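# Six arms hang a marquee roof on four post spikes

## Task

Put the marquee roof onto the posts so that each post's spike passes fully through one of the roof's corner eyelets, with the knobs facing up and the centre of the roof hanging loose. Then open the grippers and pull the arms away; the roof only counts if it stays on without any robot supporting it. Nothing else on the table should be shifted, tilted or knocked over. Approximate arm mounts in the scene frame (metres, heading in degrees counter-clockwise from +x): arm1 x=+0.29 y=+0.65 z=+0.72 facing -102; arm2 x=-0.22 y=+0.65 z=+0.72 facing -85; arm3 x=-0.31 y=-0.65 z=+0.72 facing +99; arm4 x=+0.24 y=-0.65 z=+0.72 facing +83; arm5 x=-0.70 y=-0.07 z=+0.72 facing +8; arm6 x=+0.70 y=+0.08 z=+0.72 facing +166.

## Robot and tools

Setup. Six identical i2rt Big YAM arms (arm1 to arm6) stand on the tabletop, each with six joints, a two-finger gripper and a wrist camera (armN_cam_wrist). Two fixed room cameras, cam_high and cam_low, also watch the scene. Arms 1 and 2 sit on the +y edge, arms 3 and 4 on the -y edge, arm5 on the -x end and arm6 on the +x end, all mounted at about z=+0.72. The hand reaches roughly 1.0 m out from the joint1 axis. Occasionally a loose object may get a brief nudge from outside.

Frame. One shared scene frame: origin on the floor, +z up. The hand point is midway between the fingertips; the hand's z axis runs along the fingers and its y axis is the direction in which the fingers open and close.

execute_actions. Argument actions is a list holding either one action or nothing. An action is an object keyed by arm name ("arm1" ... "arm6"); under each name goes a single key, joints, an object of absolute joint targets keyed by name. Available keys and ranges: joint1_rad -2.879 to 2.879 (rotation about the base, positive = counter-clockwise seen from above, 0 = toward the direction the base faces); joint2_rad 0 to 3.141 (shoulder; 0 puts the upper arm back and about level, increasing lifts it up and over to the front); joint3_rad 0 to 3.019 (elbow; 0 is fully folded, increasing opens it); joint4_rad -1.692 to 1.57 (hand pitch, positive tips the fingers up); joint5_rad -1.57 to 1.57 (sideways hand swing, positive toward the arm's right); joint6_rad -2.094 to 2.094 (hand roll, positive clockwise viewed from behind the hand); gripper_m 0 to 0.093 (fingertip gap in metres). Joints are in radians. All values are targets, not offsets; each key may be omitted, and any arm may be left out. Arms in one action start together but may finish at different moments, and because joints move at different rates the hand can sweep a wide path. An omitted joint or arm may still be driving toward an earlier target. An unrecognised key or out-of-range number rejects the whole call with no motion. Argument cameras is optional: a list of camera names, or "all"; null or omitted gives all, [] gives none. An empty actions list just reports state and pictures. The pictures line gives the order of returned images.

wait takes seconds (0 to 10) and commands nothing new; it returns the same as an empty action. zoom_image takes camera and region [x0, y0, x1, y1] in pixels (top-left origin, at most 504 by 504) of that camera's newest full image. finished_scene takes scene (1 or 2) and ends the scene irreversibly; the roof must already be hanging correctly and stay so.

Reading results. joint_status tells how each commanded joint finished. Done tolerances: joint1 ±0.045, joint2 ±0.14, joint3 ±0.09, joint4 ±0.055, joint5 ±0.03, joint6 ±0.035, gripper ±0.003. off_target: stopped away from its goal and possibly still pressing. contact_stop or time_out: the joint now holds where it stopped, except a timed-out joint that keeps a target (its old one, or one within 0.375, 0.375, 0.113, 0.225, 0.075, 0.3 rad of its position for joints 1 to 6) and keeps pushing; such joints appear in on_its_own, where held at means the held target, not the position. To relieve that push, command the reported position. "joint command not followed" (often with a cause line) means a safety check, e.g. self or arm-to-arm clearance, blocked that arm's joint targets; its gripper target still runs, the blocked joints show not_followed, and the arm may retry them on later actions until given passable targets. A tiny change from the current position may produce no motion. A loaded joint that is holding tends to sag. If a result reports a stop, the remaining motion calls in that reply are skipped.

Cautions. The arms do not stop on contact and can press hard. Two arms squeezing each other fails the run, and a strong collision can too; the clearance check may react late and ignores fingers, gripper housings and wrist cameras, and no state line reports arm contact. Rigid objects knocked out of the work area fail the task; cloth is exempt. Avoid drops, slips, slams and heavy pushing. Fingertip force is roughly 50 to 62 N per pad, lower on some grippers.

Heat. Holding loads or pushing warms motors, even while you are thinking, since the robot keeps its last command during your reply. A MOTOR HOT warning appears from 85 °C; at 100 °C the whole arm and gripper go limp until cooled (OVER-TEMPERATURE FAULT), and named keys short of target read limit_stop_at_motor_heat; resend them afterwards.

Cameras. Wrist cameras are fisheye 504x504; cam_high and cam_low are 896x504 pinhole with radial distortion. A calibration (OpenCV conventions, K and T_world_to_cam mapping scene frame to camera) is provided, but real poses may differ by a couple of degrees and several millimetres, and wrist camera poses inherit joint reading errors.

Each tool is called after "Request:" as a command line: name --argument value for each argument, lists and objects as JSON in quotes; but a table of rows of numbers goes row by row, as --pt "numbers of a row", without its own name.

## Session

Request:
execute_actions --actions '[]'

Scene clock: 0.00 s.
arm1.joint_positions: joint1_rad=+0.257 joint2_rad=+0.413 joint3_rad=+0.552 joint4_rad=-1.252 joint5_rad=+0.204 joint6_rad=-0.384 gripper_m=+0.095
arm1.joint_status: not commanded
arm1.hand: x=+0.2727 y=+0.4590 z=+0.9414 quat_wxyz=(-0.054, -0.523, -0.817, +0.239) (m; scene frame)
arm2.joint_positions: joint1_rad=-0.357 joint2_rad=+0.519 joint3_rad=+0.405 joint4_rad=-0.989 joint5_rad=-0.262 joint6_rad=+0.293 gripper_m=+0.094
arm2.joint_status: not commanded
arm2.hand: x=-0.2397 y=+0.4331 z=+0.9350 quat_wxyz=(-0.256, -0.834, -0.482, +0.074) (m; scene frame)
arm3.joint_positions: joint1_rad=+0.117 joint2_rad=+0.333 joint3_rad=+0.661 joint4_rad=-1.408 joint5_rad=+0.301 joint6_rad=+0.513 gripper_m=+0.095
arm3.joint_status: not commanded
arm3.hand: x=-0.3024 y=-0.4832 z=+0.9746 quat_wxyz=(-0.228, +0.561, -0.778, -0.167) (m; scene frame)
arm4.joint_positions: joint1_rad=-0.201 joint2_rad=+0.473 joint3_rad=+0.473 joint4_rad=-1.093 joint5_rad=-0.142 joint6_rad=-0.533 gripper_m=+0.094
arm4.joint_status: not commanded
arm4.hand: x=+0.2789 y=-0.4437 z=+0.9236 quat_wxyz=(-0.197, +0.772, -0.584, -0.158) (m; scene frame)
arm5.joint_positions: joint1_rad=+0.396 joint2_rad=+0.404 joint3_rad=+0.603 joint4_rad=-1.295 joint5_rad=+0.099 joint6_rad=+0.239 gripper_m=+0.095
arm5.joint_status: not commanded
arm5.hand: x=-0.5349 y=+0.0145 z=+0.9299 quat_wxyz=(-0.241, +0.145, -0.959, -0.048) (m; scene frame)
arm6.joint_positions: joint1_rad=-0.302 joint2_rad=+0.499 joint3_rad=+0.439 joint4_rad=-1.058 joint5_rad=-0.311 joint6_rad=-0.197 gripper_m=+0.094
arm6.joint_status: not commanded
arm6.hand: x=+0.4948 y=+0.1463 z=+0.9510 quat_wxyz=(+0.058, +0.955, -0.141, -0.254) (m; scene frame)
pictures: arm1_cam_wrist, arm2_cam_wrist, arm3_cam_wrist, arm4_cam_wrist, arm5_cam_wrist, arm6_cam_wrist, cam_high, cam_low
Images, in order (width x height): arm1_cam_wrist 504x504, arm2_cam_wrist 504x504, arm3_cam_wrist 504x504, arm4_cam_wrist 504x504, arm5_cam_wrist 504x504, arm6_cam_wrist 504x504, cam_high 896x504, cam_low 896x504.

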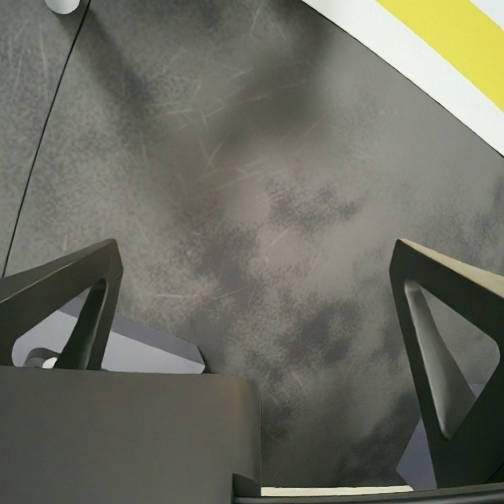

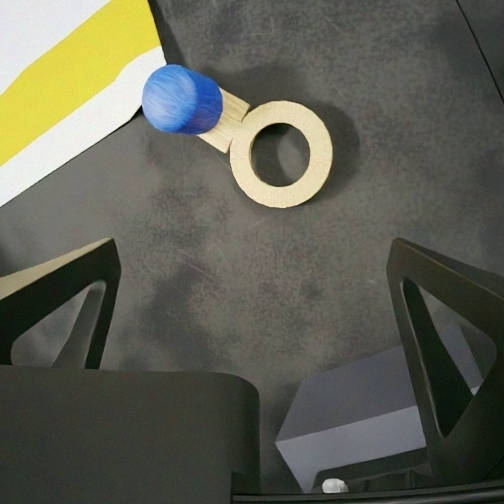

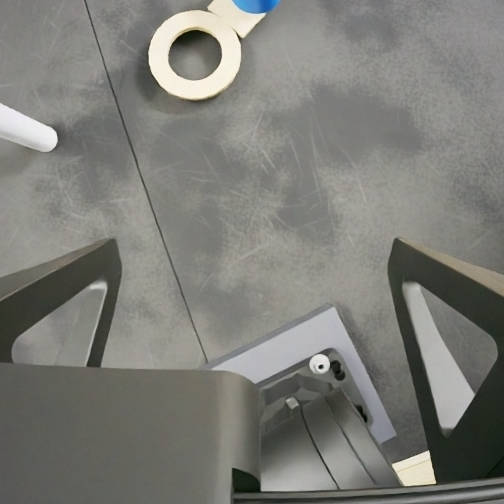

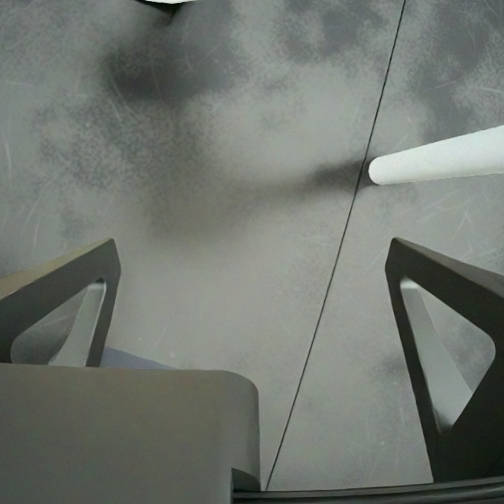

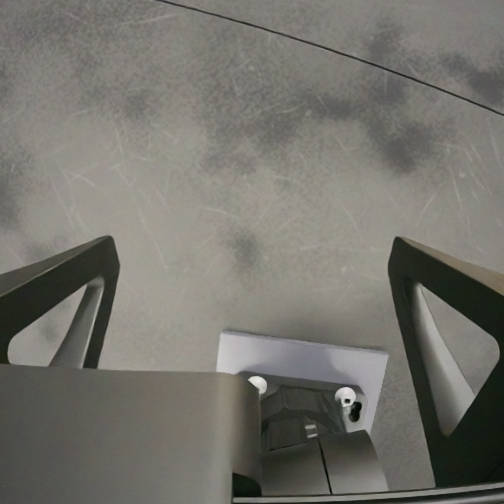

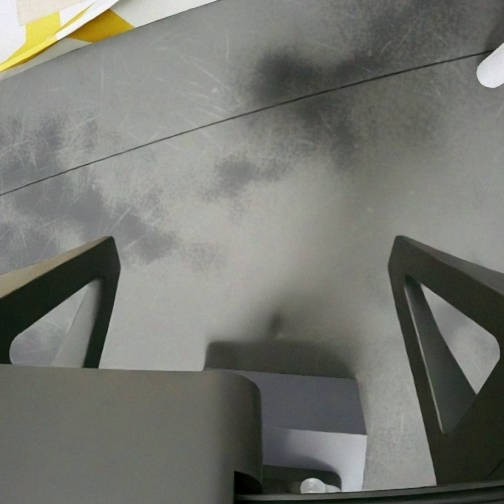

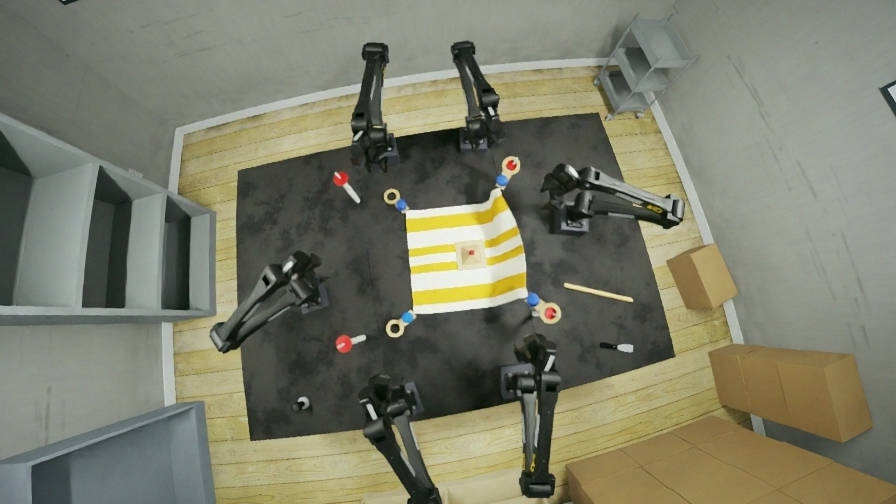

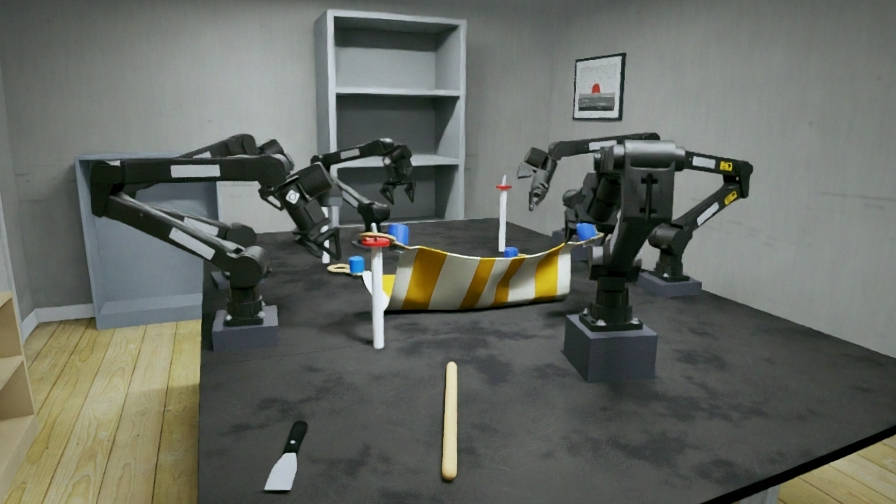

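Request:
execute_actions --actions '[{"arm2":{"joints":{"joint1_rad":-0.03,"joint2_rad":1.25,"joint3_rad":1.1,"joint4_rad":-1.42,"joint5_rad":0,"joint6_rad":0}},"arm3":{"joints":{"joint1_rad":-0.25,"joint2_rad":1.35,"joint3_rad":1.15,"joint4_rad":-1.37,"joint5_rad":0,"joint6_rad":0}}}]' --cameras '["arm2_cam_wrist","arm3_cam_wrist"]'

Scene clock: 2.00 s.
arm1.joint_positions: joint1_rad=+0.257 joint2_rad=+0.413 joint3_rad=+0.552 joint4_rad=-1.252 joint5_rad=+0.204 joint6_rad=-0.384 gripper_m=+0.095
arm1.joint_status: not commanded
arm1.hand: x=+0.2727 y=+0.4590 z=+0.9414 quat_wxyz=(-0.054, -0.523, -0.817, +0.239) (m; scene frame)
arm2.joint_positions: joint1_rad=-0.036 joint2_rad=+1.252 joint3_rad=+1.049 joint4_rad=-1.404 joint5_rad=-0.002 joint6_rad=+0.014 gripper_m=+0.094
arm2.joint_status: all done
arm2.hand: x=-0.2108 y=+0.3188 z=+1.0052 quat_wxyz=(+0.009, -0.702, -0.712, -0.011) (m; scene frame)
arm3.joint_positions: joint1_rad=-0.244 joint2_rad=+1.352 joint3_rad=+1.124 joint4_rad=-1.375 joint5_rad=+0.004 joint6_rad=+0.016 gripper_m=+0.095
arm3.joint_status: all done
arm3.hand: x=-0.2740 y=-0.2824 z=+0.9267 quat_wxyz=(+0.010, +0.667, -0.745, +0.011) (m; scene frame)
arm4.joint_positions: joint1_rad=-0.201 joint2_rad=+0.473 joint3_rad=+0.473 joint4_rad=-1.093 joint5_rad=-0.142 joint6_rad=-0.533 gripper_m=+0.094
arm4.joint_status: not commanded
arm4.hand: x=+0.2789 y=-0.4437 z=+0.9236 quat_wxyz=(-0.197, +0.772, -0.584, -0.158) (m; scene frame)
arm5.joint_positions: joint1_rad=+0.396 joint2_rad=+0.404 joint3_rad=+0.603 joint4_rad=-1.295 joint5_rad=+0.099 joint6_rad=+0.239 gripper_m=+0.095
arm5.joint_status: not commanded
arm5.hand: x=-0.5349 y=+0.0145 z=+0.9299 quat_wxyz=(-0.241, +0.145, -0.959, -0.048) (m; scene frame)
arm6.joint_positions: joint1_rad=-0.302 joint2_rad=+0.499 joint3_rad=+0.439 joint4_rad=-1.058 joint5_rad=-0.311 joint6_rad=-0.197 gripper_m=+0.094
arm6.joint_status: not commanded
arm6.hand: x=+0.4948 y=+0.1463 z=+0.9510 quat_wxyz=(+0.058, +0.955, -0.141, -0.254) (m; scene frame)
pictures: arm2_cam_wrist, arm3_cam_wrist
camera_calibration (this result's frames):
arm2_cam_wrist: T_world_to_cam=[[-0.999439, -0.0232479, -0.0241146, -0.176958], [-0.0330806, 0.79808, 0.601643, -0.854858], [0.0052584, 0.602103, -0.798401, 0.729283], [0, 0, 0, 1]] pos_world=[-0.208972, 0.239027, 1.09231]
arm3_cam_wrist: T_world_to_cam=[[0.994019, -0.108945, 0.00751972, 0.231099], [-0.0907043, -0.78532, 0.612409, -0.81133], [-0.0608135, -0.609429, -0.790505, 0.665829], [0, 0, 0, 1]] pos_world=[-0.262817, -0.206201, 1.02147]
Images, in order (width x height): arm2_cam_wrist 504x504, arm3_cam_wrist 504x504.

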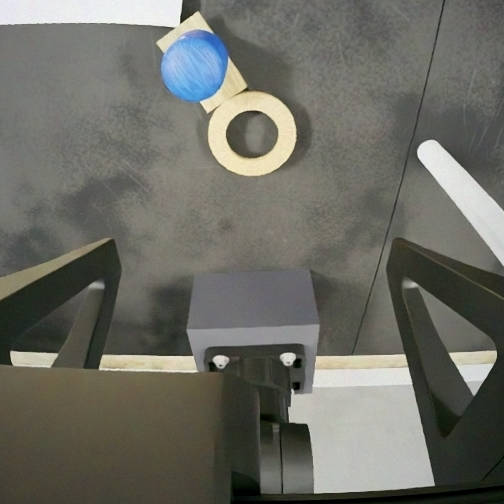

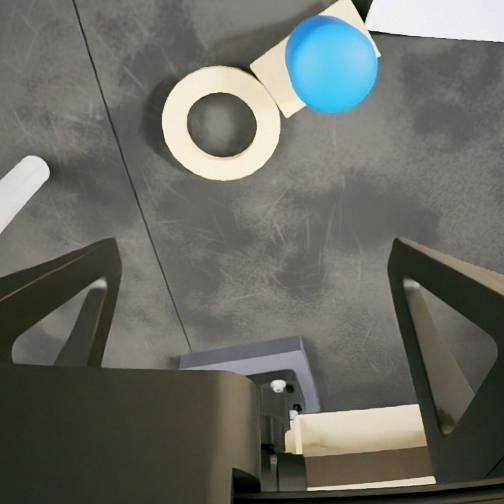

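Request:
execute_actions --actions '[{"arm2":{"joints":{"joint1_rad":0.118,"joint2_rad":1.42,"joint3_rad":0.93,"joint4_rad":-1.05,"joint6_rad":-0.55}},"arm3":{"joints":{"joint1_rad":-0.37,"joint2_rad":1.55,"joint3_rad":1.03,"joint4_rad":-1.03,"joint6_rad":0.94}}}]' --cameras '["arm2_cam_wrist","arm3_cam_wrist"]'

Scene clock: 4.57 s.
arm1.joint_positions: joint1_rad=+0.257 joint2_rad=+0.413 joint3_rad=+0.552 joint4_rad=-1.252 joint5_rad=+0.204 joint6_rad=-0.384 gripper_m=+0.095
arm1.joint_status: not commanded
arm1.hand: x=+0.2727 y=+0.4590 z=+0.9414 quat_wxyz=(-0.054, -0.523, -0.817, +0.239) (m; scene frame)
arm2.joint_positions: joint1_rad=+0.123 joint2_rad=+1.430 joint3_rad=+0.911 joint4_rad=-1.067 joint5_rad=+0.000 joint6_rad=-0.535 gripper_m=+0.094
arm2.joint_status: all done
arm2.hand: x=-0.1529 y=+0.2932 z=+0.8962 quat_wxyz=(+0.003, -0.412, -0.911, -0.003) (m; scene frame)
arm3.joint_positions: joint1_rad=-0.376 joint2_rad=+1.549 joint3_rad=+1.032 joint4_rad=-1.043 joint5_rad=+0.002 joint6_rad=+0.923 gripper_m=+0.095
arm3.joint_status: all done
arm3.hand: x=-0.2156 y=-0.2450 z=+0.8200 quat_wxyz=(-0.003, +0.209, -0.978, -0.007) (m; scene frame)
arm4.joint_positions: joint1_rad=-0.201 joint2_rad=+0.473 joint3_rad=+0.473 joint4_rad=-1.093 joint5_rad=-0.142 joint6_rad=-0.533 gripper_m=+0.094
arm4.joint_status: not commanded
arm4.hand: x=+0.2789 y=-0.4437 z=+0.9236 quat_wxyz=(-0.197, +0.772, -0.584, -0.158) (m; scene frame)
arm5.joint_positions: joint1_rad=+0.396 joint2_rad=+0.404 joint3_rad=+0.603 joint4_rad=-1.295 joint5_rad=+0.099 joint6_rad=+0.239 gripper_m=+0.095
arm5.joint_status: not commanded
arm5.hand: x=-0.5349 y=+0.0145 z=+0.9299 quat_wxyz=(-0.241, +0.145, -0.959, -0.048) (m; scene frame)
arm6.joint_positions: joint1_rad=-0.302 joint2_rad=+0.499 joint3_rad=+0.439 joint4_rad=-1.058 joint5_rad=-0.311 joint6_rad=-0.197 gripper_m=+0.094
arm6.joint_status: not commanded
arm6.hand: x=+0.4948 y=+0.1463 z=+0.9510 quat_wxyz=(+0.058, +0.955, -0.141, -0.254) (m; scene frame)
pictures: arm2_cam_wrist, arm3_cam_wrist
camera_calibration (this result's frames):
arm2_cam_wrist: T_world_to_cam=[[-0.743506, -0.66825, -0.0253207, 0.107054], [-0.553041, 0.593154, 0.585076, -0.771504], [-0.375958, 0.449011, -0.810583, 0.654876], [0, 0, 0, 1]] pos_world=[-0.100873, 0.235113, 0.984931]
arm3_cam_wrist: T_world_to_cam=[[0.409104, -0.912458, -0.00736931, -0.132847], [-0.74024, -0.33659, 0.582024, -0.716472], [-0.533552, -0.232653, -0.813139, 0.616767], [0, 0, 0, 1]] pos_world=[-0.146936, -0.218882, 0.917542]
Images, in order (width x height): arm2_cam_wrist 504x504, arm3_cam_wrist 504x504.

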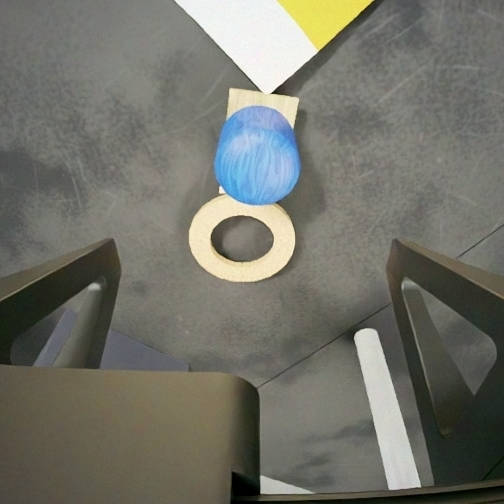

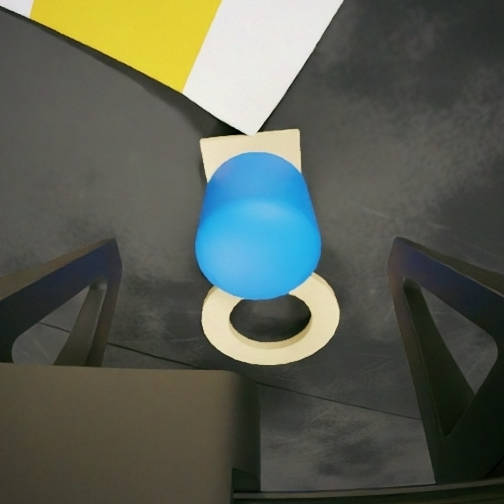

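Request:
execute_actions --actions '[{"arm2":{"joints":{"joint2_rad":1.62,"joint3_rad":0.72,"joint4_rad":-0.68}},"arm3":{"joints":{"joint2_rad":1.62,"joint3_rad":0.91,"joint4_rad":-0.87}}}]' --cameras '["arm2_cam_wrist","arm3_cam_wrist"]'

Scene clock: 5.97 s.
arm1.joint_positions: joint1_rad=+0.257 joint2_rad=+0.413 joint3_rad=+0.552 joint4_rad=-1.252 joint5_rad=+0.204 joint6_rad=-0.384 gripper_m=+0.095
arm1.joint_status: not commanded
arm1.hand: x=+0.2727 y=+0.4590 z=+0.9414 quat_wxyz=(-0.054, -0.523, -0.817, +0.239) (m; scene frame)
arm2.joint_positions: joint1_rad=+0.123 joint2_rad=+1.630 joint3_rad=+0.699 joint4_rad=-0.697 joint5_rad=+0.000 joint6_rad=-0.536 gripper_m=+0.094
arm2.joint_status: all done
arm2.hand: x=-0.1599 y=+0.3291 z=+0.7689 quat_wxyz=(+0.014, -0.411, -0.911, -0.020) (m; scene frame)
arm3.joint_positions: joint1_rad=-0.376 joint2_rad=+1.621 joint3_rad=+0.912 joint4_rad=-0.882 joint5_rad=+0.002 joint6_rad=+0.924 gripper_m=+0.095
arm3.joint_status: all done
arm3.hand: x=-0.2208 y=-0.2670 z=+0.7547 quat_wxyz=(+0.004, +0.208, -0.978, +0.008) (m; scene frame)
arm4.joint_positions: joint1_rad=-0.201 joint2_rad=+0.473 joint3_rad=+0.473 joint4_rad=-1.093 joint5_rad=-0.142 joint6_rad=-0.533 gripper_m=+0.094
arm4.joint_status: not commanded
arm4.hand: x=+0.2789 y=-0.4437 z=+0.9236 quat_wxyz=(-0.197, +0.772, -0.584, -0.158) (m; scene frame)
arm5.joint_positions: joint1_rad=+0.396 joint2_rad=+0.404 joint3_rad=+0.603 joint4_rad=-1.295 joint5_rad=+0.099 joint6_rad=+0.239 gripper_m=+0.095
arm5.joint_status: not commanded
arm5.hand: x=-0.5349 y=+0.0145 z=+0.9299 quat_wxyz=(-0.241, +0.145, -0.959, -0.048) (m; scene frame)
arm6.joint_positions: joint1_rad=-0.302 joint2_rad=+0.499 joint3_rad=+0.439 joint4_rad=-1.058 joint5_rad=-0.311 joint6_rad=-0.197 gripper_m=+0.094
arm6.joint_status: not commanded
arm6.hand: x=+0.4948 y=+0.1463 z=+0.9510 quat_wxyz=(+0.058, +0.955, -0.141, -0.254) (m; scene frame)
pictures: arm2_cam_wrist, arm3_cam_wrist
camera_calibration (this result's frames):
arm2_cam_wrist: T_world_to_cam=[[-0.743302, -0.667361, -0.0461682, 0.138359], [-0.548715, 0.568767, 0.612711, -0.734692], [-0.382641, 0.480763, -0.788957, 0.50487], [0, 0, 0, 1]] pos_world=[-0.10711, 0.267482, 0.854863]
arm3_cam_wrist: T_world_to_cam=[[0.408489, -0.912582, 0.0181778, -0.170732], [-0.736223, -0.317645, 0.597559, -0.695482], [-0.539548, -0.257479, -0.801619, 0.539146], [0, 0, 0, 1]] pos_world=[-0.151393, -0.237904, 0.850884]
Images, in order (width x height): arm2_cam_wrist 504x504, arm3_cam_wrist 504x504.

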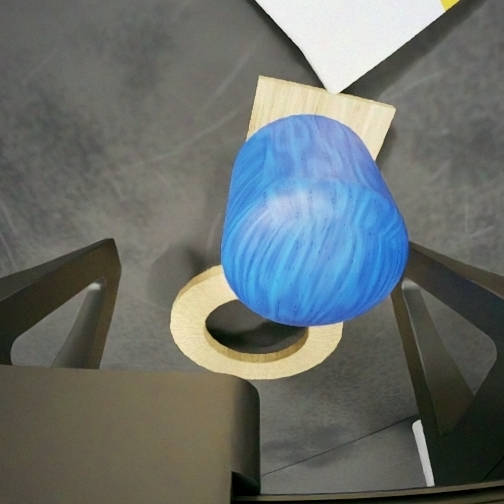

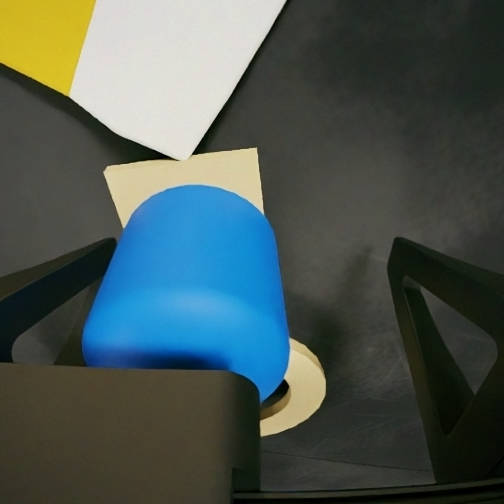

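Request:
execute_actions --actions '[{"arm2":{"joints":{"joint2_rad":1.69,"joint3_rad":0.8,"joint4_rad":-0.7}},"arm3":{"joints":{"gripper_m":0.03}}}]' --cameras '["arm2_cam_wrist"]'

Scene clock: 7.10 s.
arm1.joint_positions: joint1_rad=+0.257 joint2_rad=+0.413 joint3_rad=+0.552 joint4_rad=-1.252 joint5_rad=+0.204 joint6_rad=-0.384 gripper_m=+0.095
arm1.joint_status: not commanded
arm1.hand: x=+0.2727 y=+0.4590 z=+0.9414 quat_wxyz=(-0.054, -0.523, -0.817, +0.239) (m; scene frame)
arm2.joint_positions: joint1_rad=+0.123 joint2_rad=+1.682 joint3_rad=+0.776 joint4_rad=-0.697 joint5_rad=+0.000 joint6_rad=-0.536 gripper_m=+0.094
arm2.joint_status: all done
arm2.hand: x=-0.1538 y=+0.2967 z=+0.7696 quat_wxyz=(+0.007, -0.411, -0.911, -0.009) (m; scene frame)
arm3.joint_positions: joint1_rad=-0.376 joint2_rad=+1.621 joint3_rad=+0.912 joint4_rad=-0.881 joint5_rad=+0.001 joint6_rad=+0.925 gripper_m=+0.049
arm3.joint_status: gripper_m off_target (ended at +0.049, target +0.030)
arm3.hand: x=-0.2208 y=-0.2666 z=+0.7547 quat_wxyz=(+0.003, +0.208, -0.978, +0.007) (m; scene frame)
arm4.joint_positions: joint1_rad=-0.201 joint2_rad=+0.473 joint3_rad=+0.473 joint4_rad=-1.093 joint5_rad=-0.142 joint6_rad=-0.533 gripper_m=+0.094
arm4.joint_status: not commanded
arm4.hand: x=+0.2789 y=-0.4437 z=+0.9236 quat_wxyz=(-0.197, +0.772, -0.584, -0.158) (m; scene frame)
arm5.joint_positions: joint1_rad=+0.396 joint2_rad=+0.404 joint3_rad=+0.603 joint4_rad=-1.295 joint5_rad=+0.099 joint6_rad=+0.239 gripper_m=+0.095
arm5.joint_status: not commanded
arm5.hand: x=-0.5349 y=+0.0145 z=+0.9299 quat_wxyz=(-0.241, +0.145, -0.959, -0.048) (m; scene frame)
arm6.joint_positions: joint1_rad=-0.302 joint2_rad=+0.499 joint3_rad=+0.439 joint4_rad=-1.058 joint5_rad=-0.311 joint6_rad=-0.197 gripper_m=+0.094
arm6.joint_status: not commanded
arm6.hand: x=+0.4948 y=+0.1463 z=+0.9510 quat_wxyz=(+0.058, +0.955, -0.141, -0.254) (m; scene frame)
pictures: arm2_cam_wrist
camera_calibration (this result's frames):
arm2_cam_wrist: T_world_to_cam=[[-0.743099, -0.668362, -0.0331184, 0.111613], [-0.551555, 0.583704, 0.595883, -0.705249], [-0.378934, 0.461067, -0.802388, 0.540062], [0, 0, 0, 1]] pos_world=[-0.101396, 0.237249, 0.857282]
Images, in order (width x height): arm2_cam_wrist 504x504.

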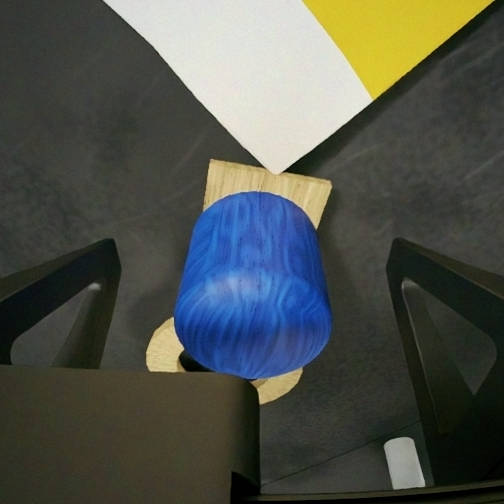

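Request:
execute_actions --actions '[{"arm2":{"joints":{"gripper_m":0.03}}}]' --cameras '[]'

Request:
execute_actions --actions '[{"arm2":{"joints":{"joint2_rad":1.2,"joint3_rad":1.4,"joint4_rad":-1.68}},"arm3":{"joints":{"joint2_rad":1.25,"joint3_rad":1.42,"joint4_rad":-1.68}}}]' --cameras '[]'

Request:
execute_actions --actions '[{"arm2":{"joints":{"joint1_rad":-0.387,"joint6_rad":-1.05}},"arm3":{"joints":{"joint1_rad":0.08,"joint6_rad":1.38}},"arm5":{"joints":{"joint1_rad":0.75,"joint2_rad":0.2,"joint3_rad":0.8,"joint4_rad":-0.8,"joint5_rad":0,"joint6_rad":0}}}]' --cameras '["cam_high","cam_low","arm5_cam_wrist"]'

Scene clock: 8.57 s.
arm1.joint_positions: joint1_rad=+0.257 joint2_rad=+0.413 joint3_rad=+0.552 joint4_rad=-1.252 joint5_rad=+0.204 joint6_rad=-0.384 gripper_m=+0.095
arm1.joint_status: not commanded
arm1.hand: x=+0.2727 y=+0.4590 z=+0.9414 quat_wxyz=(-0.054, -0.523, -0.817, +0.239) (m; scene frame)
arm2.joint_positions: joint1_rad=+0.123 joint2_rad=+1.682 joint3_rad=+0.776 joint4_rad=-0.697 joint5_rad=+0.000 joint6_rad=-0.536 gripper_m=+0.048
arm2.joint_status: gripper_m off_target (ended at +0.048, target +0.030)
arm2.hand: x=-0.1538 y=+0.2967 z=+0.7696 quat_wxyz=(+0.007, -0.411, -0.911, -0.009) (m; scene frame)
arm3.joint_positions: joint1_rad=-0.376 joint2_rad=+1.621 joint3_rad=+0.912 joint4_rad=-0.881 joint5_rad=+0.001 joint6_rad=+0.925 gripper_m=+0.049
arm3.joint_status: not commanded
arm3.hand: x=-0.2208 y=-0.2666 z=+0.7547 quat_wxyz=(+0.003, +0.208, -0.978, +0.007) (m; scene frame)
arm4.joint_positions: joint1_rad=-0.201 joint2_rad=+0.473 joint3_rad=+0.473 joint4_rad=-1.093 joint5_rad=-0.142 joint6_rad=-0.533 gripper_m=+0.094
arm4.joint_status: not commanded
arm4.hand: x=+0.2789 y=-0.4437 z=+0.9236 quat_wxyz=(-0.197, +0.772, -0.584, -0.158) (m; scene frame)
arm5.joint_positions: joint1_rad=+0.396 joint2_rad=+0.404 joint3_rad=+0.603 joint4_rad=-1.295 joint5_rad=+0.099 joint6_rad=+0.239 gripper_m=+0.095
arm5.joint_status: not commanded
arm5.hand: x=-0.5349 y=+0.0145 z=+0.9299 quat_wxyz=(-0.241, +0.145, -0.959, -0.048) (m; scene frame)
arm6.joint_positions: joint1_rad=-0.302 joint2_rad=+0.499 joint3_rad=+0.439 joint4_rad=-1.058 joint5_rad=-0.311 joint6_rad=-0.197 gripper_m=+0.094
arm6.joint_status: not commanded
arm6.hand: x=+0.4948 y=+0.1463 z=+0.9510 quat_wxyz=(+0.058, +0.955, -0.141, -0.254) (m; scene frame)
pictures: none
No camera images: the call's "cameras" was empty. Leave "cameras" out to get every camera's image.

Scene clock: 10.13 s.
arm1.joint_positions: joint1_rad=+0.257 joint2_rad=+0.413 joint3_rad=+0.552 joint4_rad=-1.252 joint5_rad=+0.204 joint6_rad=-0.384 gripper_m=+0.095
arm1.joint_status: not commanded
arm1.hand: x=+0.2727 y=+0.4590 z=+0.9414 quat_wxyz=(-0.054, -0.523, -0.817, +0.239) (m; scene frame)
arm2.joint_positions: joint1_rad=+0.123 joint2_rad=+1.218 joint3_rad=+1.374 joint4_rad=-1.653 joint5_rad=+0.000 joint6_rad=-0.537 gripper_m=+0.048
arm2.joint_status: all done
arm2.hand: x=-0.1555 y=+0.3084 z=+1.1403 quat_wxyz=(-0.023, -0.411, -0.911, +0.034) (m; scene frame)
arm3.joint_positions: joint1_rad=-0.376 joint2_rad=+1.257 joint3_rad=+1.397 joint4_rad=-1.661 joint5_rad=+0.001 joint6_rad=+0.925 gripper_m=+0.049
arm3.joint_status: all done
arm3.hand: x=-0.2282 y=-0.3006 z=+1.0631 quat_wxyz=(-0.011, +0.208, -0.978, -0.024) (m; scene frame)
arm4.joint_positions: joint1_rad=-0.201 joint2_rad=+0.473 joint3_rad=+0.473 joint4_rad=-1.093 joint5_rad=-0.142 joint6_rad=-0.533 gripper_m=+0.094
arm4.joint_status: not commanded
arm4.hand: x=+0.2789 y=-0.4437 z=+0.9236 quat_wxyz=(-0.197, +0.772, -0.584, -0.158) (m; scene frame)
arm5.joint_positions: joint1_rad=+0.396 joint2_rad=+0.404 joint3_rad=+0.603 joint4_rad=-1.295 joint5_rad=+0.099 joint6_rad=+0.239 gripper_m=+0.095
arm5.joint_status: not commanded
arm5.hand: x=-0.5349 y=+0.0145 z=+0.9299 quat_wxyz=(-0.241, +0.145, -0.959, -0.048) (m; scene frame)
arm6.joint_positions: joint1_rad=-0.302 joint2_rad=+0.499 joint3_rad=+0.439 joint4_rad=-1.058 joint5_rad=-0.311 joint6_rad=-0.197 gripper_m=+0.094
arm6.joint_status: not commanded
arm6.hand: x=+0.4948 y=+0.1463 z=+0.9510 quat_wxyz=(+0.058, +0.955, -0.141, -0.254) (m; scene frame)
pictures: none
No camera images: the call's "cameras" was empty. Leave "cameras" out to get every camera's image.

Scene clock: 11.63 s.
arm1.joint_positions: joint1_rad=+0.257 joint2_rad=+0.413 joint3_rad=+0.552 joint4_rad=-1.252 joint5_rad=+0.204 joint6_rad=-0.384 gripper_m=+0.095
arm1.joint_status: not commanded
arm1.hand: x=+0.2727 y=+0.4590 z=+0.9414 quat_wxyz=(-0.054, -0.523, -0.817, +0.239) (m; scene frame)
arm2.joint_positions: joint1_rad=-0.374 joint2_rad=+1.218 joint3_rad=+1.374 joint4_rad=-1.656 joint5_rad=-0.010 joint6_rad=-1.038 gripper_m=+0.048
arm2.joint_status: all done
arm2.hand: x=-0.3256 y=+0.3194 z=+1.1400 quat_wxyz=(-0.011, -0.409, -0.912, +0.039) (m; scene frame)
arm3.joint_positions: joint1_rad=+0.074 joint2_rad=+1.257 joint3_rad=+1.397 joint4_rad=-1.663 joint5_rad=+0.005 joint6_rad=+1.356 gripper_m=+0.049
arm3.joint_status: all done
arm3.hand: x=-0.3882 y=-0.3005 z=+1.0631 quat_wxyz=(-0.003, +0.217, -0.976, -0.026) (m; scene frame)
arm4.joint_positions: joint1_rad=-0.201 joint2_rad=+0.473 joint3_rad=+0.473 joint4_rad=-1.093 joint5_rad=-0.142 joint6_rad=-0.533 gripper_m=+0.094
arm4.joint_status: not commanded
arm4.hand: x=+0.2789 y=-0.4437 z=+0.9236 quat_wxyz=(-0.197, +0.772, -0.584, -0.158) (m; scene frame)
arm5.joint_positions: joint1_rad=+0.743 joint2_rad=+0.189 joint3_rad=+0.773 joint4_rad=-0.818 joint5_rad=+0.002 joint6_rad=+0.008 gripper_m=+0.095
arm5.joint_status: all done
arm5.hand: x=-0.5686 y=+0.1027 z=+1.1520 quat_wxyz=(-0.560, +0.342, -0.703, -0.273) (m; scene frame)
arm6.joint_positions: joint1_rad=-0.302 joint2_rad=+0.499 joint3_rad=+0.439 joint4_rad=-1.058 joint5_rad=-0.311 joint6_rad=-0.197 gripper_m=+0.094
arm6.joint_status: not commanded
arm6.hand: x=+0.4948 y=+0.1463 z=+0.9510 quat_wxyz=(+0.058, +0.955, -0.141, -0.254) (m; scene frame)
pictures: arm5_cam_wrist, cam_high, cam_low
camera_calibration (this result's frames):
arm5_cam_wrist: T_world_to_cam=[[0.787796, -0.615791, 0.0133869, 0.498011], [-0.455858, -0.59753, -0.659659, 0.566694], [0.414211, 0.513574, -0.751445, 1.17431], [0, 0, 0, 1]] pos_world=[-0.62041, 0.0421941, 1.24958]
Images, in order (width x height): arm5_cam_wrist 504x504, cam_high 896x504, cam_low 896x504.

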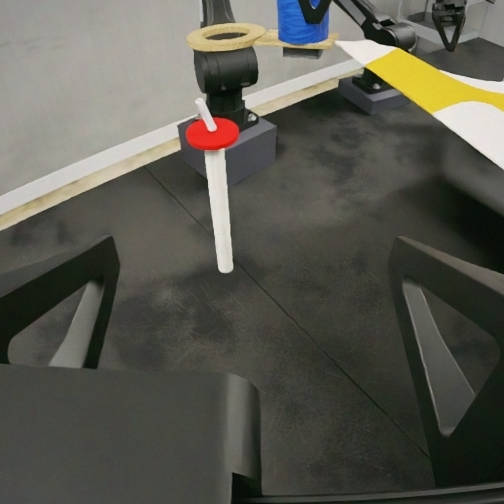

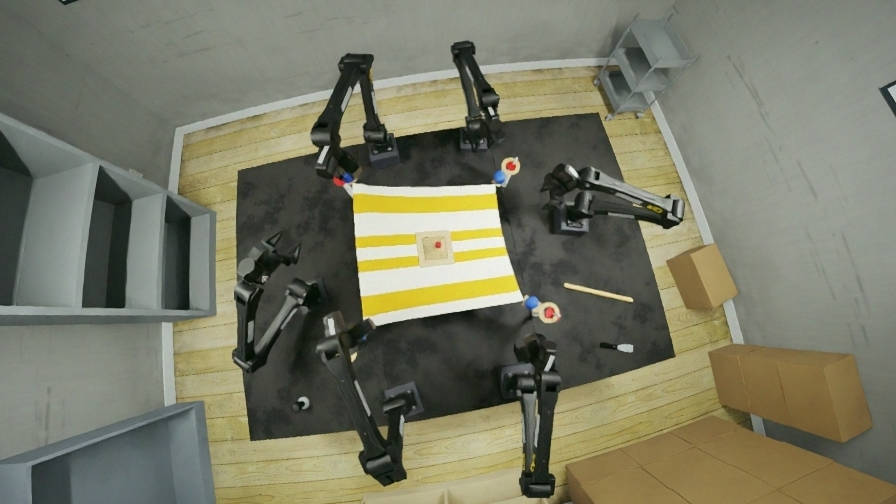

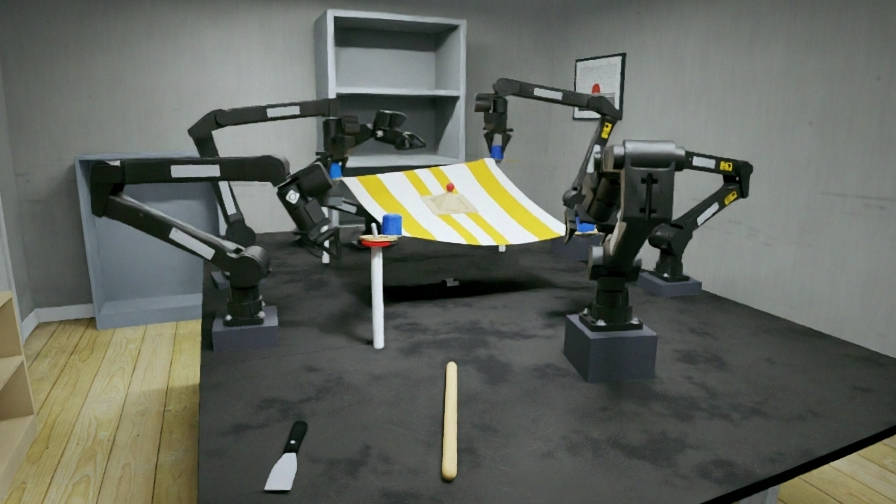

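Request:
execute_actions --actions '[{"arm2":{"joints":{"joint1_rad":-0.45,"joint2_rad":1.27,"joint3_rad":1.23,"joint4_rad":-1.55,"joint6_rad":-1.1}},"arm5":{"joints":{"joint1_rad":0.85,"joint2_rad":0.45,"joint3_rad":1.0,"joint4_rad":-1.2}}}]' --cameras '["cam_low","arm5_cam_wrist"]'

Scene clock: 13.23 s.
arm1.joint_positions: joint1_rad=+0.257 joint2_rad=+0.413 joint3_rad=+0.552 joint4_rad=-1.252 joint5_rad=+0.204 joint6_rad=-0.384 gripper_m=+0.095
arm1.joint_status: not commanded
arm1.hand: x=+0.2727 y=+0.4590 z=+0.9414 quat_wxyz=(-0.054, -0.523, -0.817, +0.239) (m; scene frame)
arm2.joint_positions: joint1_rad=-0.432 joint2_rad=+1.290 joint3_rad=+1.215 joint4_rad=-1.547 joint5_rad=-0.013 joint6_rad=-1.088 gripper_m=+0.048
arm2.joint_status: all done
arm2.hand: x=-0.3445 y=+0.3243 z=+1.0556 quat_wxyz=(-0.007, -0.413, -0.911, -0.022) (m; scene frame)
arm3.joint_positions: joint1_rad=+0.074 joint2_rad=+1.257 joint3_rad=+1.397 joint4_rad=-1.663 joint5_rad=+0.005 joint6_rad=+1.357 gripper_m=+0.049
arm3.joint_status: not commanded
arm3.hand: x=-0.3882 y=-0.3005 z=+1.0631 quat_wxyz=(-0.003, +0.217, -0.976, -0.026) (m; scene frame)
arm4.joint_positions: joint1_rad=-0.201 joint2_rad=+0.473 joint3_rad=+0.473 joint4_rad=-1.093 joint5_rad=-0.142 joint6_rad=-0.533 gripper_m=+0.094
arm4.joint_status: not commanded
arm4.hand: x=+0.2789 y=-0.4437 z=+0.9236 quat_wxyz=(-0.197, +0.772, -0.584, -0.158) (m; scene frame)
arm5.joint_positions: joint1_rad=+0.845 joint2_rad=+0.459 joint3_rad=+0.952 joint4_rad=-1.193 joint5_rad=+0.002 joint6_rad=+0.007 gripper_m=+0.095
arm5.joint_status: all done
arm5.hand: x=-0.5778 y=+0.1295 z=+1.1115 quat_wxyz=(-0.373, +0.437, -0.793, -0.203) (m; scene frame)
arm6.joint_positions: joint1_rad=-0.302 joint2_rad=+0.499 joint3_rad=+0.439 joint4_rad=-1.058 joint5_rad=-0.311 joint6_rad=-0.197 gripper_m=+0.094
arm6.joint_status: not commanded
arm6.hand: x=+0.4948 y=+0.1463 z=+0.9510 quat_wxyz=(+0.058, +0.955, -0.141, -0.254) (m; scene frame)
pictures: arm5_cam_wrist, cam_low
camera_calibration (this result's frames):
arm5_cam_wrist: T_world_to_cam=[[0.848025, -0.529746, 0.0149132, 0.544342], [-0.509707, -0.823004, -0.250727, 0.0953571], [0.145095, 0.205021, -0.967943, 1.25904], [0, 0, 0, 1]] pos_world=[-0.595693, 0.108711, 1.23447]
Images, in order (width x height): arm5_cam_wrist 504x504, cam_low 896x504.

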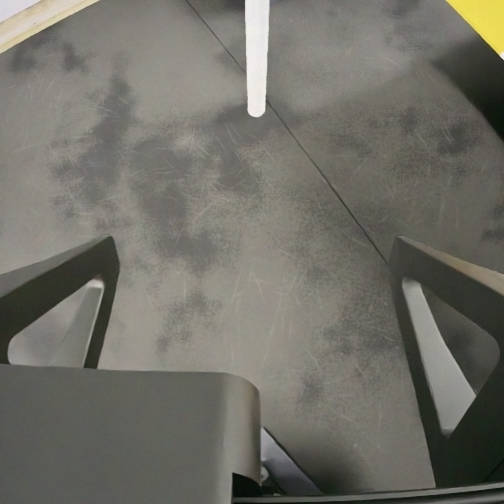

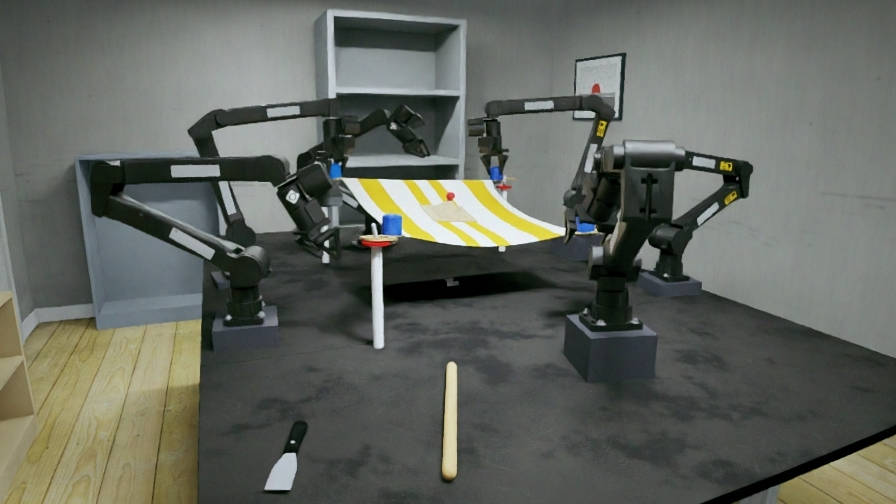

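Request:
execute_actions --actions '[{"arm2":{"joints":{"joint1_rad":-0.47,"joint2_rad":1.19,"joint4_rad":-1.6}},"arm5":{"joints":{"joint2_rad":0.5,"joint4_rad":-0.85}}}]' --cameras '["arm5_cam_wrist"]'

Scene clock: 14.67 s.
arm1.joint_positions: joint1_rad=+0.257 joint2_rad=+0.413 joint3_rad=+0.552 joint4_rad=-1.252 joint5_rad=+0.204 joint6_rad=-0.384 gripper_m=+0.095
arm1.joint_status: not commanded
arm1.hand: x=+0.2727 y=+0.4590 z=+0.9414 quat_wxyz=(-0.054, -0.523, -0.817, +0.239) (m; scene frame)
arm2.joint_positions: joint1_rad=-0.443 joint2_rad=+1.195 joint3_rad=+1.215 joint4_rad=-1.558 joint5_rad=-0.017 joint6_rad=-1.089 gripper_m=+0.048
arm2.joint_status: all done
arm2.hand: x=-0.3421 y=+0.3391 z=+1.0860 quat_wxyz=(-0.011, -0.417, -0.909, +0.020) (m; scene frame)
arm3.joint_positions: joint1_rad=+0.074 joint2_rad=+1.257 joint3_rad=+1.397 joint4_rad=-1.663 joint5_rad=+0.005 joint6_rad=+1.357 gripper_m=+0.049
arm3.joint_status: not commanded
arm3.hand: x=-0.3882 y=-0.3005 z=+1.0631 quat_wxyz=(-0.003, +0.217, -0.976, -0.026) (m; scene frame)
arm4.joint_positions: joint1_rad=-0.201 joint2_rad=+0.473 joint3_rad=+0.473 joint4_rad=-1.093 joint5_rad=-0.142 joint6_rad=-0.533 gripper_m=+0.094
arm4.joint_status: not commanded
arm4.hand: x=+0.2789 y=-0.4437 z=+0.9236 quat_wxyz=(-0.197, +0.772, -0.584, -0.158) (m; scene frame)
arm5.joint_positions: joint1_rad=+0.845 joint2_rad=+0.499 joint3_rad=+0.952 joint4_rad=-0.867 joint5_rad=+0.002 joint6_rad=+0.007 gripper_m=+0.095
arm5.joint_status: all done
arm5.hand: x=-0.5501 y=+0.1747 z=+1.1699 quat_wxyz=(-0.482, +0.403, -0.731, -0.264) (m; scene frame)
arm6.joint_positions: joint1_rad=-0.302 joint2_rad=+0.499 joint3_rad=+0.439 joint4_rad=-1.058 joint5_rad=-0.311 joint6_rad=-0.197 gripper_m=+0.094
arm6.joint_status: not commanded
arm6.hand: x=+0.4948 y=+0.1463 z=+0.9510 quat_wxyz=(+0.058, +0.955, -0.141, -0.254) (m; scene frame)
pictures: arm5_cam_wrist
camera_calibration (this result's frames):
arm5_cam_wrist: T_world_to_cam=[[0.846991, -0.531398, 0.0148836, 0.543654], [-0.449578, -0.730958, -0.513399, 0.485608], [0.283699, 0.428153, -0.858021, 1.21095], [0, 0, 0, 1]] pos_world=[-0.585696, 0.125383, 1.28024]
Images, in order (width x height): arm5_cam_wrist 504x504.

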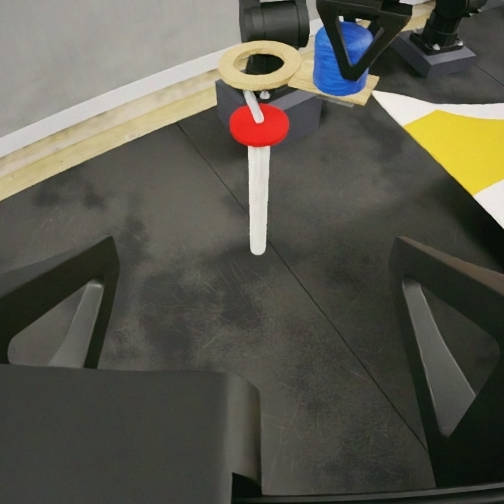

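Request:
execute_actions --actions '[{"arm2":{"joints":{"joint2_rad":1.25,"joint3_rad":1.12,"joint4_rad":-1.47}}}]' --cameras '["arm5_cam_wrist"]'

Scene clock: 15.93 s.
arm1.joint_positions: joint1_rad=+0.257 joint2_rad=+0.413 joint3_rad=+0.552 joint4_rad=-1.252 joint5_rad=+0.204 joint6_rad=-0.384 gripper_m=+0.095
arm1.joint_status: not commanded
arm1.hand: x=+0.2727 y=+0.4590 z=+0.9414 quat_wxyz=(-0.054, -0.523, -0.817, +0.239) (m; scene frame)
arm2.joint_positions: joint1_rad=-0.444 joint2_rad=+1.262 joint3_rad=+1.123 joint4_rad=-1.460 joint5_rad=-0.014 joint6_rad=-1.098 gripper_m=+0.048
arm2.joint_status: all done
arm2.hand: x=-0.3456 y=+0.3326 z=+1.0295 quat_wxyz=(-0.008, -0.414, -0.910, -0.011) (m; scene frame)
arm3.joint_positions: joint1_rad=+0.074 joint2_rad=+1.257 joint3_rad=+1.397 joint4_rad=-1.663 joint5_rad=+0.006 joint6_rad=+1.357 gripper_m=+0.049
arm3.joint_status: not commanded
arm3.hand: x=-0.3881 y=-0.3005 z=+1.0631 quat_wxyz=(-0.003, +0.217, -0.976, -0.026) (m; scene frame)
arm4.joint_positions: joint1_rad=-0.201 joint2_rad=+0.473 joint3_rad=+0.473 joint4_rad=-1.093 joint5_rad=-0.142 joint6_rad=-0.533 gripper_m=+0.094
arm4.joint_status: not commanded
arm4.hand: x=+0.2789 y=-0.4437 z=+0.9236 quat_wxyz=(-0.197, +0.772, -0.584, -0.158) (m; scene frame)
arm5.joint_positions: joint1_rad=+0.845 joint2_rad=+0.499 joint3_rad=+0.952 joint4_rad=-0.867 joint5_rad=+0.002 joint6_rad=+0.007 gripper_m=+0.095
arm5.joint_status: not commanded
arm5.hand: x=-0.5501 y=+0.1747 z=+1.1699 quat_wxyz=(-0.482, +0.403, -0.731, -0.264) (m; scene frame)
arm6.joint_positions: joint1_rad=-0.302 joint2_rad=+0.499 joint3_rad=+0.439 joint4_rad=-1.058 joint5_rad=-0.311 joint6_rad=-0.197 gripper_m=+0.094
arm6.joint_status: not commanded
arm6.hand: x=+0.4948 y=+0.1463 z=+0.9510 quat_wxyz=(+0.058, +0.955, -0.141, -0.254) (m; scene frame)
pictures: arm5_cam_wrist
camera_calibration (this result's frames):
arm5_cam_wrist: T_world_to_cam=[[0.846991, -0.531398, 0.0148836, 0.543654], [-0.449578, -0.730958, -0.513399, 0.485608], [0.283699, 0.428153, -0.858021, 1.21095], [0, 0, 0, 1]] pos_world=[-0.585696, 0.125383, 1.28024]
Images, in order (width x height): arm5_cam_wrist 504x504.

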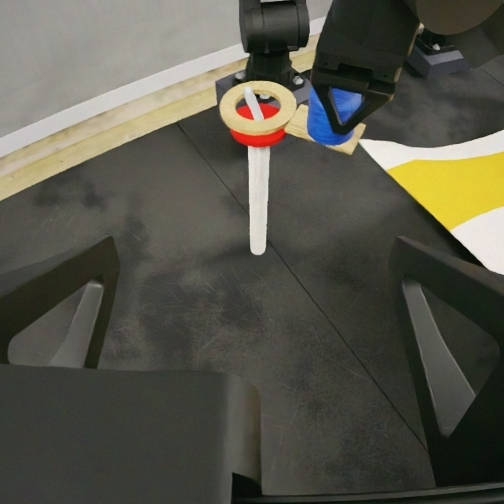

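Request:
execute_actions --actions '[{"arm2":{"joints":{"joint3_rad":1.04,"joint4_rad":-1.41}}}]' --cameras '["arm5_cam_wrist","cam_low"]'

Scene clock: 16.90 s.
arm1.joint_positions: joint1_rad=+0.257 joint2_rad=+0.413 joint3_rad=+0.552 joint4_rad=-1.252 joint5_rad=+0.204 joint6_rad=-0.384 gripper_m=+0.095
arm1.joint_status: not commanded
arm1.hand: x=+0.2727 y=+0.4590 z=+0.9414 quat_wxyz=(-0.054, -0.523, -0.817, +0.239) (m; scene frame)
arm2.joint_positions: joint1_rad=-0.444 joint2_rad=+1.232 joint3_rad=+1.085 joint4_rad=-1.405 joint5_rad=-0.015 joint6_rad=-1.098 gripper_m=+0.048
arm2.joint_status: all done
arm2.hand: x=-0.3452 y=+0.3328 z=+1.0250 quat_wxyz=(-0.010, -0.413, -0.910, +0.013) (m; scene frame)
arm3.joint_positions: joint1_rad=+0.074 joint2_rad=+1.257 joint3_rad=+1.397 joint4_rad=-1.663 joint5_rad=+0.006 joint6_rad=+1.357 gripper_m=+0.049
arm3.joint_status: not commanded
arm3.hand: x=-0.3881 y=-0.3005 z=+1.0631 quat_wxyz=(-0.003, +0.217, -0.976, -0.026) (m; scene frame)
arm4.joint_positions: joint1_rad=-0.201 joint2_rad=+0.473 joint3_rad=+0.473 joint4_rad=-1.093 joint5_rad=-0.142 joint6_rad=-0.533 gripper_m=+0.094
arm4.joint_status: not commanded
arm4.hand: x=+0.2789 y=-0.4437 z=+0.9236 quat_wxyz=(-0.197, +0.772, -0.584, -0.158) (m; scene frame)
arm5.joint_positions: joint1_rad=+0.845 joint2_rad=+0.499 joint3_rad=+0.952 joint4_rad=-0.867 joint5_rad=+0.002 joint6_rad=+0.007 gripper_m=+0.095
arm5.joint_status: not commanded
arm5.hand: x=-0.5501 y=+0.1747 z=+1.1699 quat_wxyz=(-0.482, +0.403, -0.731, -0.264) (m; scene frame)
arm6.joint_positions: joint1_rad=-0.302 joint2_rad=+0.499 joint3_rad=+0.439 joint4_rad=-1.058 joint5_rad=-0.311 joint6_rad=-0.197 gripper_m=+0.094
arm6.joint_status: not commanded
arm6.hand: x=+0.4948 y=+0.1463 z=+0.9510 quat_wxyz=(+0.058, +0.955, -0.141, -0.254) (m; scene frame)
pictures: arm5_cam_wrist, cam_low
camera_calibration (this result's frames):
arm5_cam_wrist: T_world_to_cam=[[0.846991, -0.531398, 0.0148836, 0.543654], [-0.449578, -0.730958, -0.513399, 0.485608], [0.283699, 0.428153, -0.858021, 1.21095], [0, 0, 0, 1]] pos_world=[-0.585696, 0.125383, 1.28024]
Images, in order (width x height): arm5_cam_wrist 504x504, cam_low 896x504.

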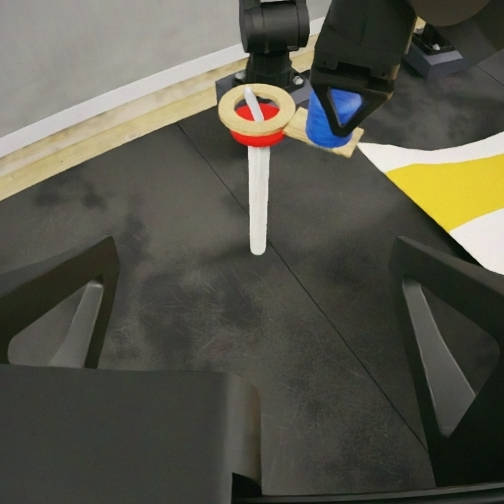

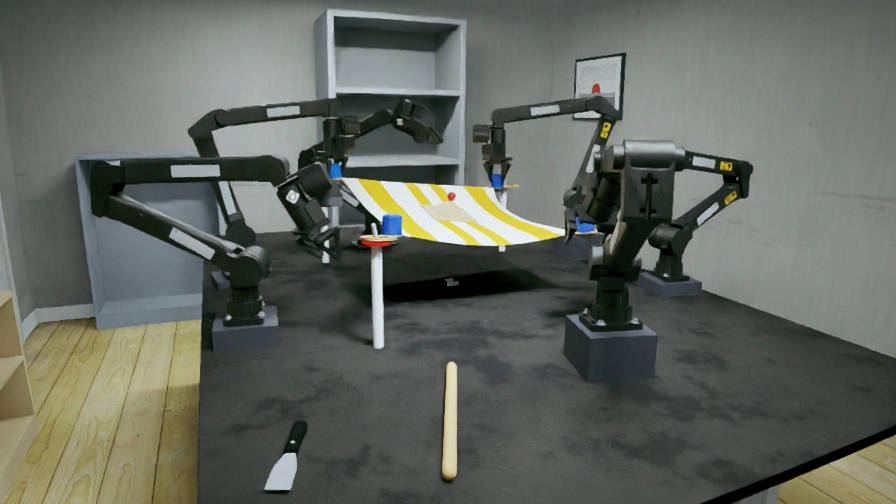

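Request:
execute_actions --actions '[{"arm2":{"joints":{"joint2_rad":1.15,"joint3_rad":1.08,"joint4_rad":-1.47}}}]' --cameras '["arm5_cam_wrist"]'

Scene clock: 18.93 s.
arm1.joint_positions: joint1_rad=+0.257 joint2_rad=+0.413 joint3_rad=+0.552 joint4_rad=-1.252 joint5_rad=+0.204 joint6_rad=-0.384 gripper_m=+0.095
arm1.joint_status: not commanded
arm1.hand: x=+0.2727 y=+0.4590 z=+0.9414 quat_wxyz=(-0.054, -0.523, -0.817, +0.239) (m; scene frame)
arm2.joint_positions: joint1_rad=-0.444 joint2_rad=+1.163 joint3_rad=+1.085 joint4_rad=-1.409 joint5_rad=-0.014 joint6_rad=-1.113 gripper_m=+0.048
arm2.joint_status: joint4_rad time_out (moved -0.004 of -0.065); the others done
arm2.on_its_own: joint4_rad reads -1.409 and still pushes toward -1.470 since a time_out
arm2.hand: x=-0.3428 y=+0.3397 z=+1.0465 quat_wxyz=(-0.010, -0.406, -0.913, +0.045) (m; scene frame)
arm3.joint_positions: joint1_rad=+0.074 joint2_rad=+1.257 joint3_rad=+1.397 joint4_rad=-1.663 joint5_rad=+0.006 joint6_rad=+1.357 gripper_m=+0.049
arm3.joint_status: not commanded
arm3.hand: x=-0.3881 y=-0.3005 z=+1.0631 quat_wxyz=(-0.003, +0.217, -0.976, -0.026) (m; scene frame)
arm4.joint_positions: joint1_rad=-0.201 joint2_rad=+0.473 joint3_rad=+0.473 joint4_rad=-1.093 joint5_rad=-0.142 joint6_rad=-0.533 gripper_m=+0.094
arm4.joint_status: not commanded
arm4.hand: x=+0.2789 y=-0.4437 z=+0.9236 quat_wxyz=(-0.197, +0.772, -0.584, -0.158) (m; scene frame)
arm5.joint_positions: joint1_rad=+0.845 joint2_rad=+0.499 joint3_rad=+0.952 joint4_rad=-0.867 joint5_rad=+0.002 joint6_rad=+0.007 gripper_m=+0.095
arm5.joint_status: not commanded
arm5.hand: x=-0.5501 y=+0.1747 z=+1.1699 quat_wxyz=(-0.482, +0.403, -0.731, -0.264) (m; scene frame)
arm6.joint_positions: joint1_rad=-0.302 joint2_rad=+0.499 joint3_rad=+0.439 joint4_rad=-1.058 joint5_rad=-0.311 joint6_rad=-0.197 gripper_m=+0.094
arm6.joint_status: not commanded
arm6.hand: x=+0.4948 y=+0.1463 z=+0.9510 quat_wxyz=(+0.058, +0.955, -0.141, -0.254) (m; scene frame)
pictures: arm5_cam_wrist
camera_calibration (this result's frames):
arm5_cam_wrist: T_world_to_cam=[[0.846991, -0.531398, 0.0148836, 0.543654], [-0.449578, -0.730958, -0.513399, 0.485608], [0.283699, 0.428153, -0.858021, 1.21095], [0, 0, 0, 1]] pos_world=[-0.585696, 0.125383, 1.28024]
Images, in order (width x height): arm5_cam_wrist 504x504.

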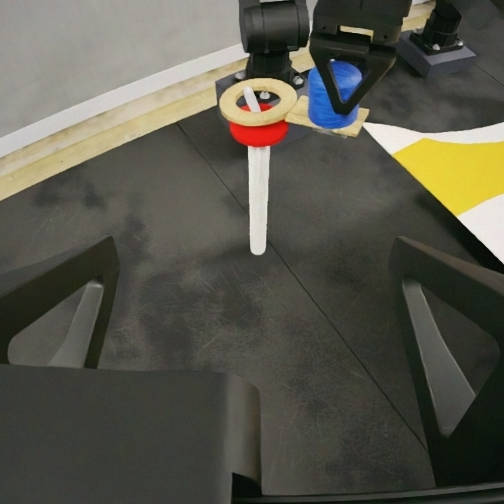

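Request:
execute_actions --actions '[{"arm2":{"joints":{"joint2_rad":1.28,"joint3_rad":1.06,"joint4_rad":-1.38}}}]' --cameras '["arm5_cam_wrist"]'

Scene clock: 19.90 s.
arm1.joint_positions: joint1_rad=+0.257 joint2_rad=+0.413 joint3_rad=+0.552 joint4_rad=-1.252 joint5_rad=+0.204 joint6_rad=-0.384 gripper_m=+0.095
arm1.joint_status: not commanded
arm1.hand: x=+0.2727 y=+0.4590 z=+0.9414 quat_wxyz=(-0.054, -0.523, -0.817, +0.239) (m; scene frame)
arm2.joint_positions: joint1_rad=-0.444 joint2_rad=+1.252 joint3_rad=+1.079 joint4_rad=-1.383 joint5_rad=-0.025 joint6_rad=-1.098 gripper_m=+0.047
arm2.joint_status: all done
arm2.hand: x=-0.3456 y=+0.3274 z=+1.0163 quat_wxyz=(-0.015, -0.413, -0.910, +0.011) (m; scene frame)
arm3.joint_positions: joint1_rad=+0.074 joint2_rad=+1.257 joint3_rad=+1.397 joint4_rad=-1.663 joint5_rad=+0.006 joint6_rad=+1.357 gripper_m=+0.049
arm3.joint_status: not commanded
arm3.hand: x=-0.3881 y=-0.3005 z=+1.0631 quat_wxyz=(-0.003, +0.217, -0.976, -0.026) (m; scene frame)
arm4.joint_positions: joint1_rad=-0.201 joint2_rad=+0.473 joint3_rad=+0.473 joint4_rad=-1.093 joint5_rad=-0.142 joint6_rad=-0.533 gripper_m=+0.094
arm4.joint_status: not commanded
arm4.hand: x=+0.2789 y=-0.4437 z=+0.9236 quat_wxyz=(-0.197, +0.772, -0.584, -0.158) (m; scene frame)
arm5.joint_positions: joint1_rad=+0.845 joint2_rad=+0.499 joint3_rad=+0.952 joint4_rad=-0.867 joint5_rad=+0.002 joint6_rad=+0.007 gripper_m=+0.095
arm5.joint_status: not commanded
arm5.hand: x=-0.5501 y=+0.1747 z=+1.1699 quat_wxyz=(-0.482, +0.403, -0.731, -0.264) (m; scene frame)
arm6.joint_positions: joint1_rad=-0.302 joint2_rad=+0.499 joint3_rad=+0.439 joint4_rad=-1.058 joint5_rad=-0.311 joint6_rad=-0.197 gripper_m=+0.094
arm6.joint_status: not commanded
arm6.hand: x=+0.4948 y=+0.1463 z=+0.9510 quat_wxyz=(+0.058, +0.955, -0.141, -0.254) (m; scene frame)
pictures: arm5_cam_wrist
camera_calibration (this result's frames):
arm5_cam_wrist: T_world_to_cam=[[0.846991, -0.531398, 0.0148836, 0.543654], [-0.449578, -0.730958, -0.513399, 0.485608], [0.283699, 0.428153, -0.858021, 1.21095], [0, 0, 0, 1]] pos_world=[-0.585696, 0.125383, 1.28024]
Images, in order (width x height): arm5_cam_wrist 504x504.

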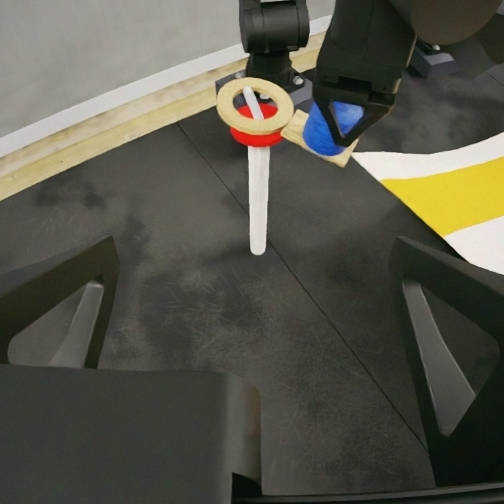

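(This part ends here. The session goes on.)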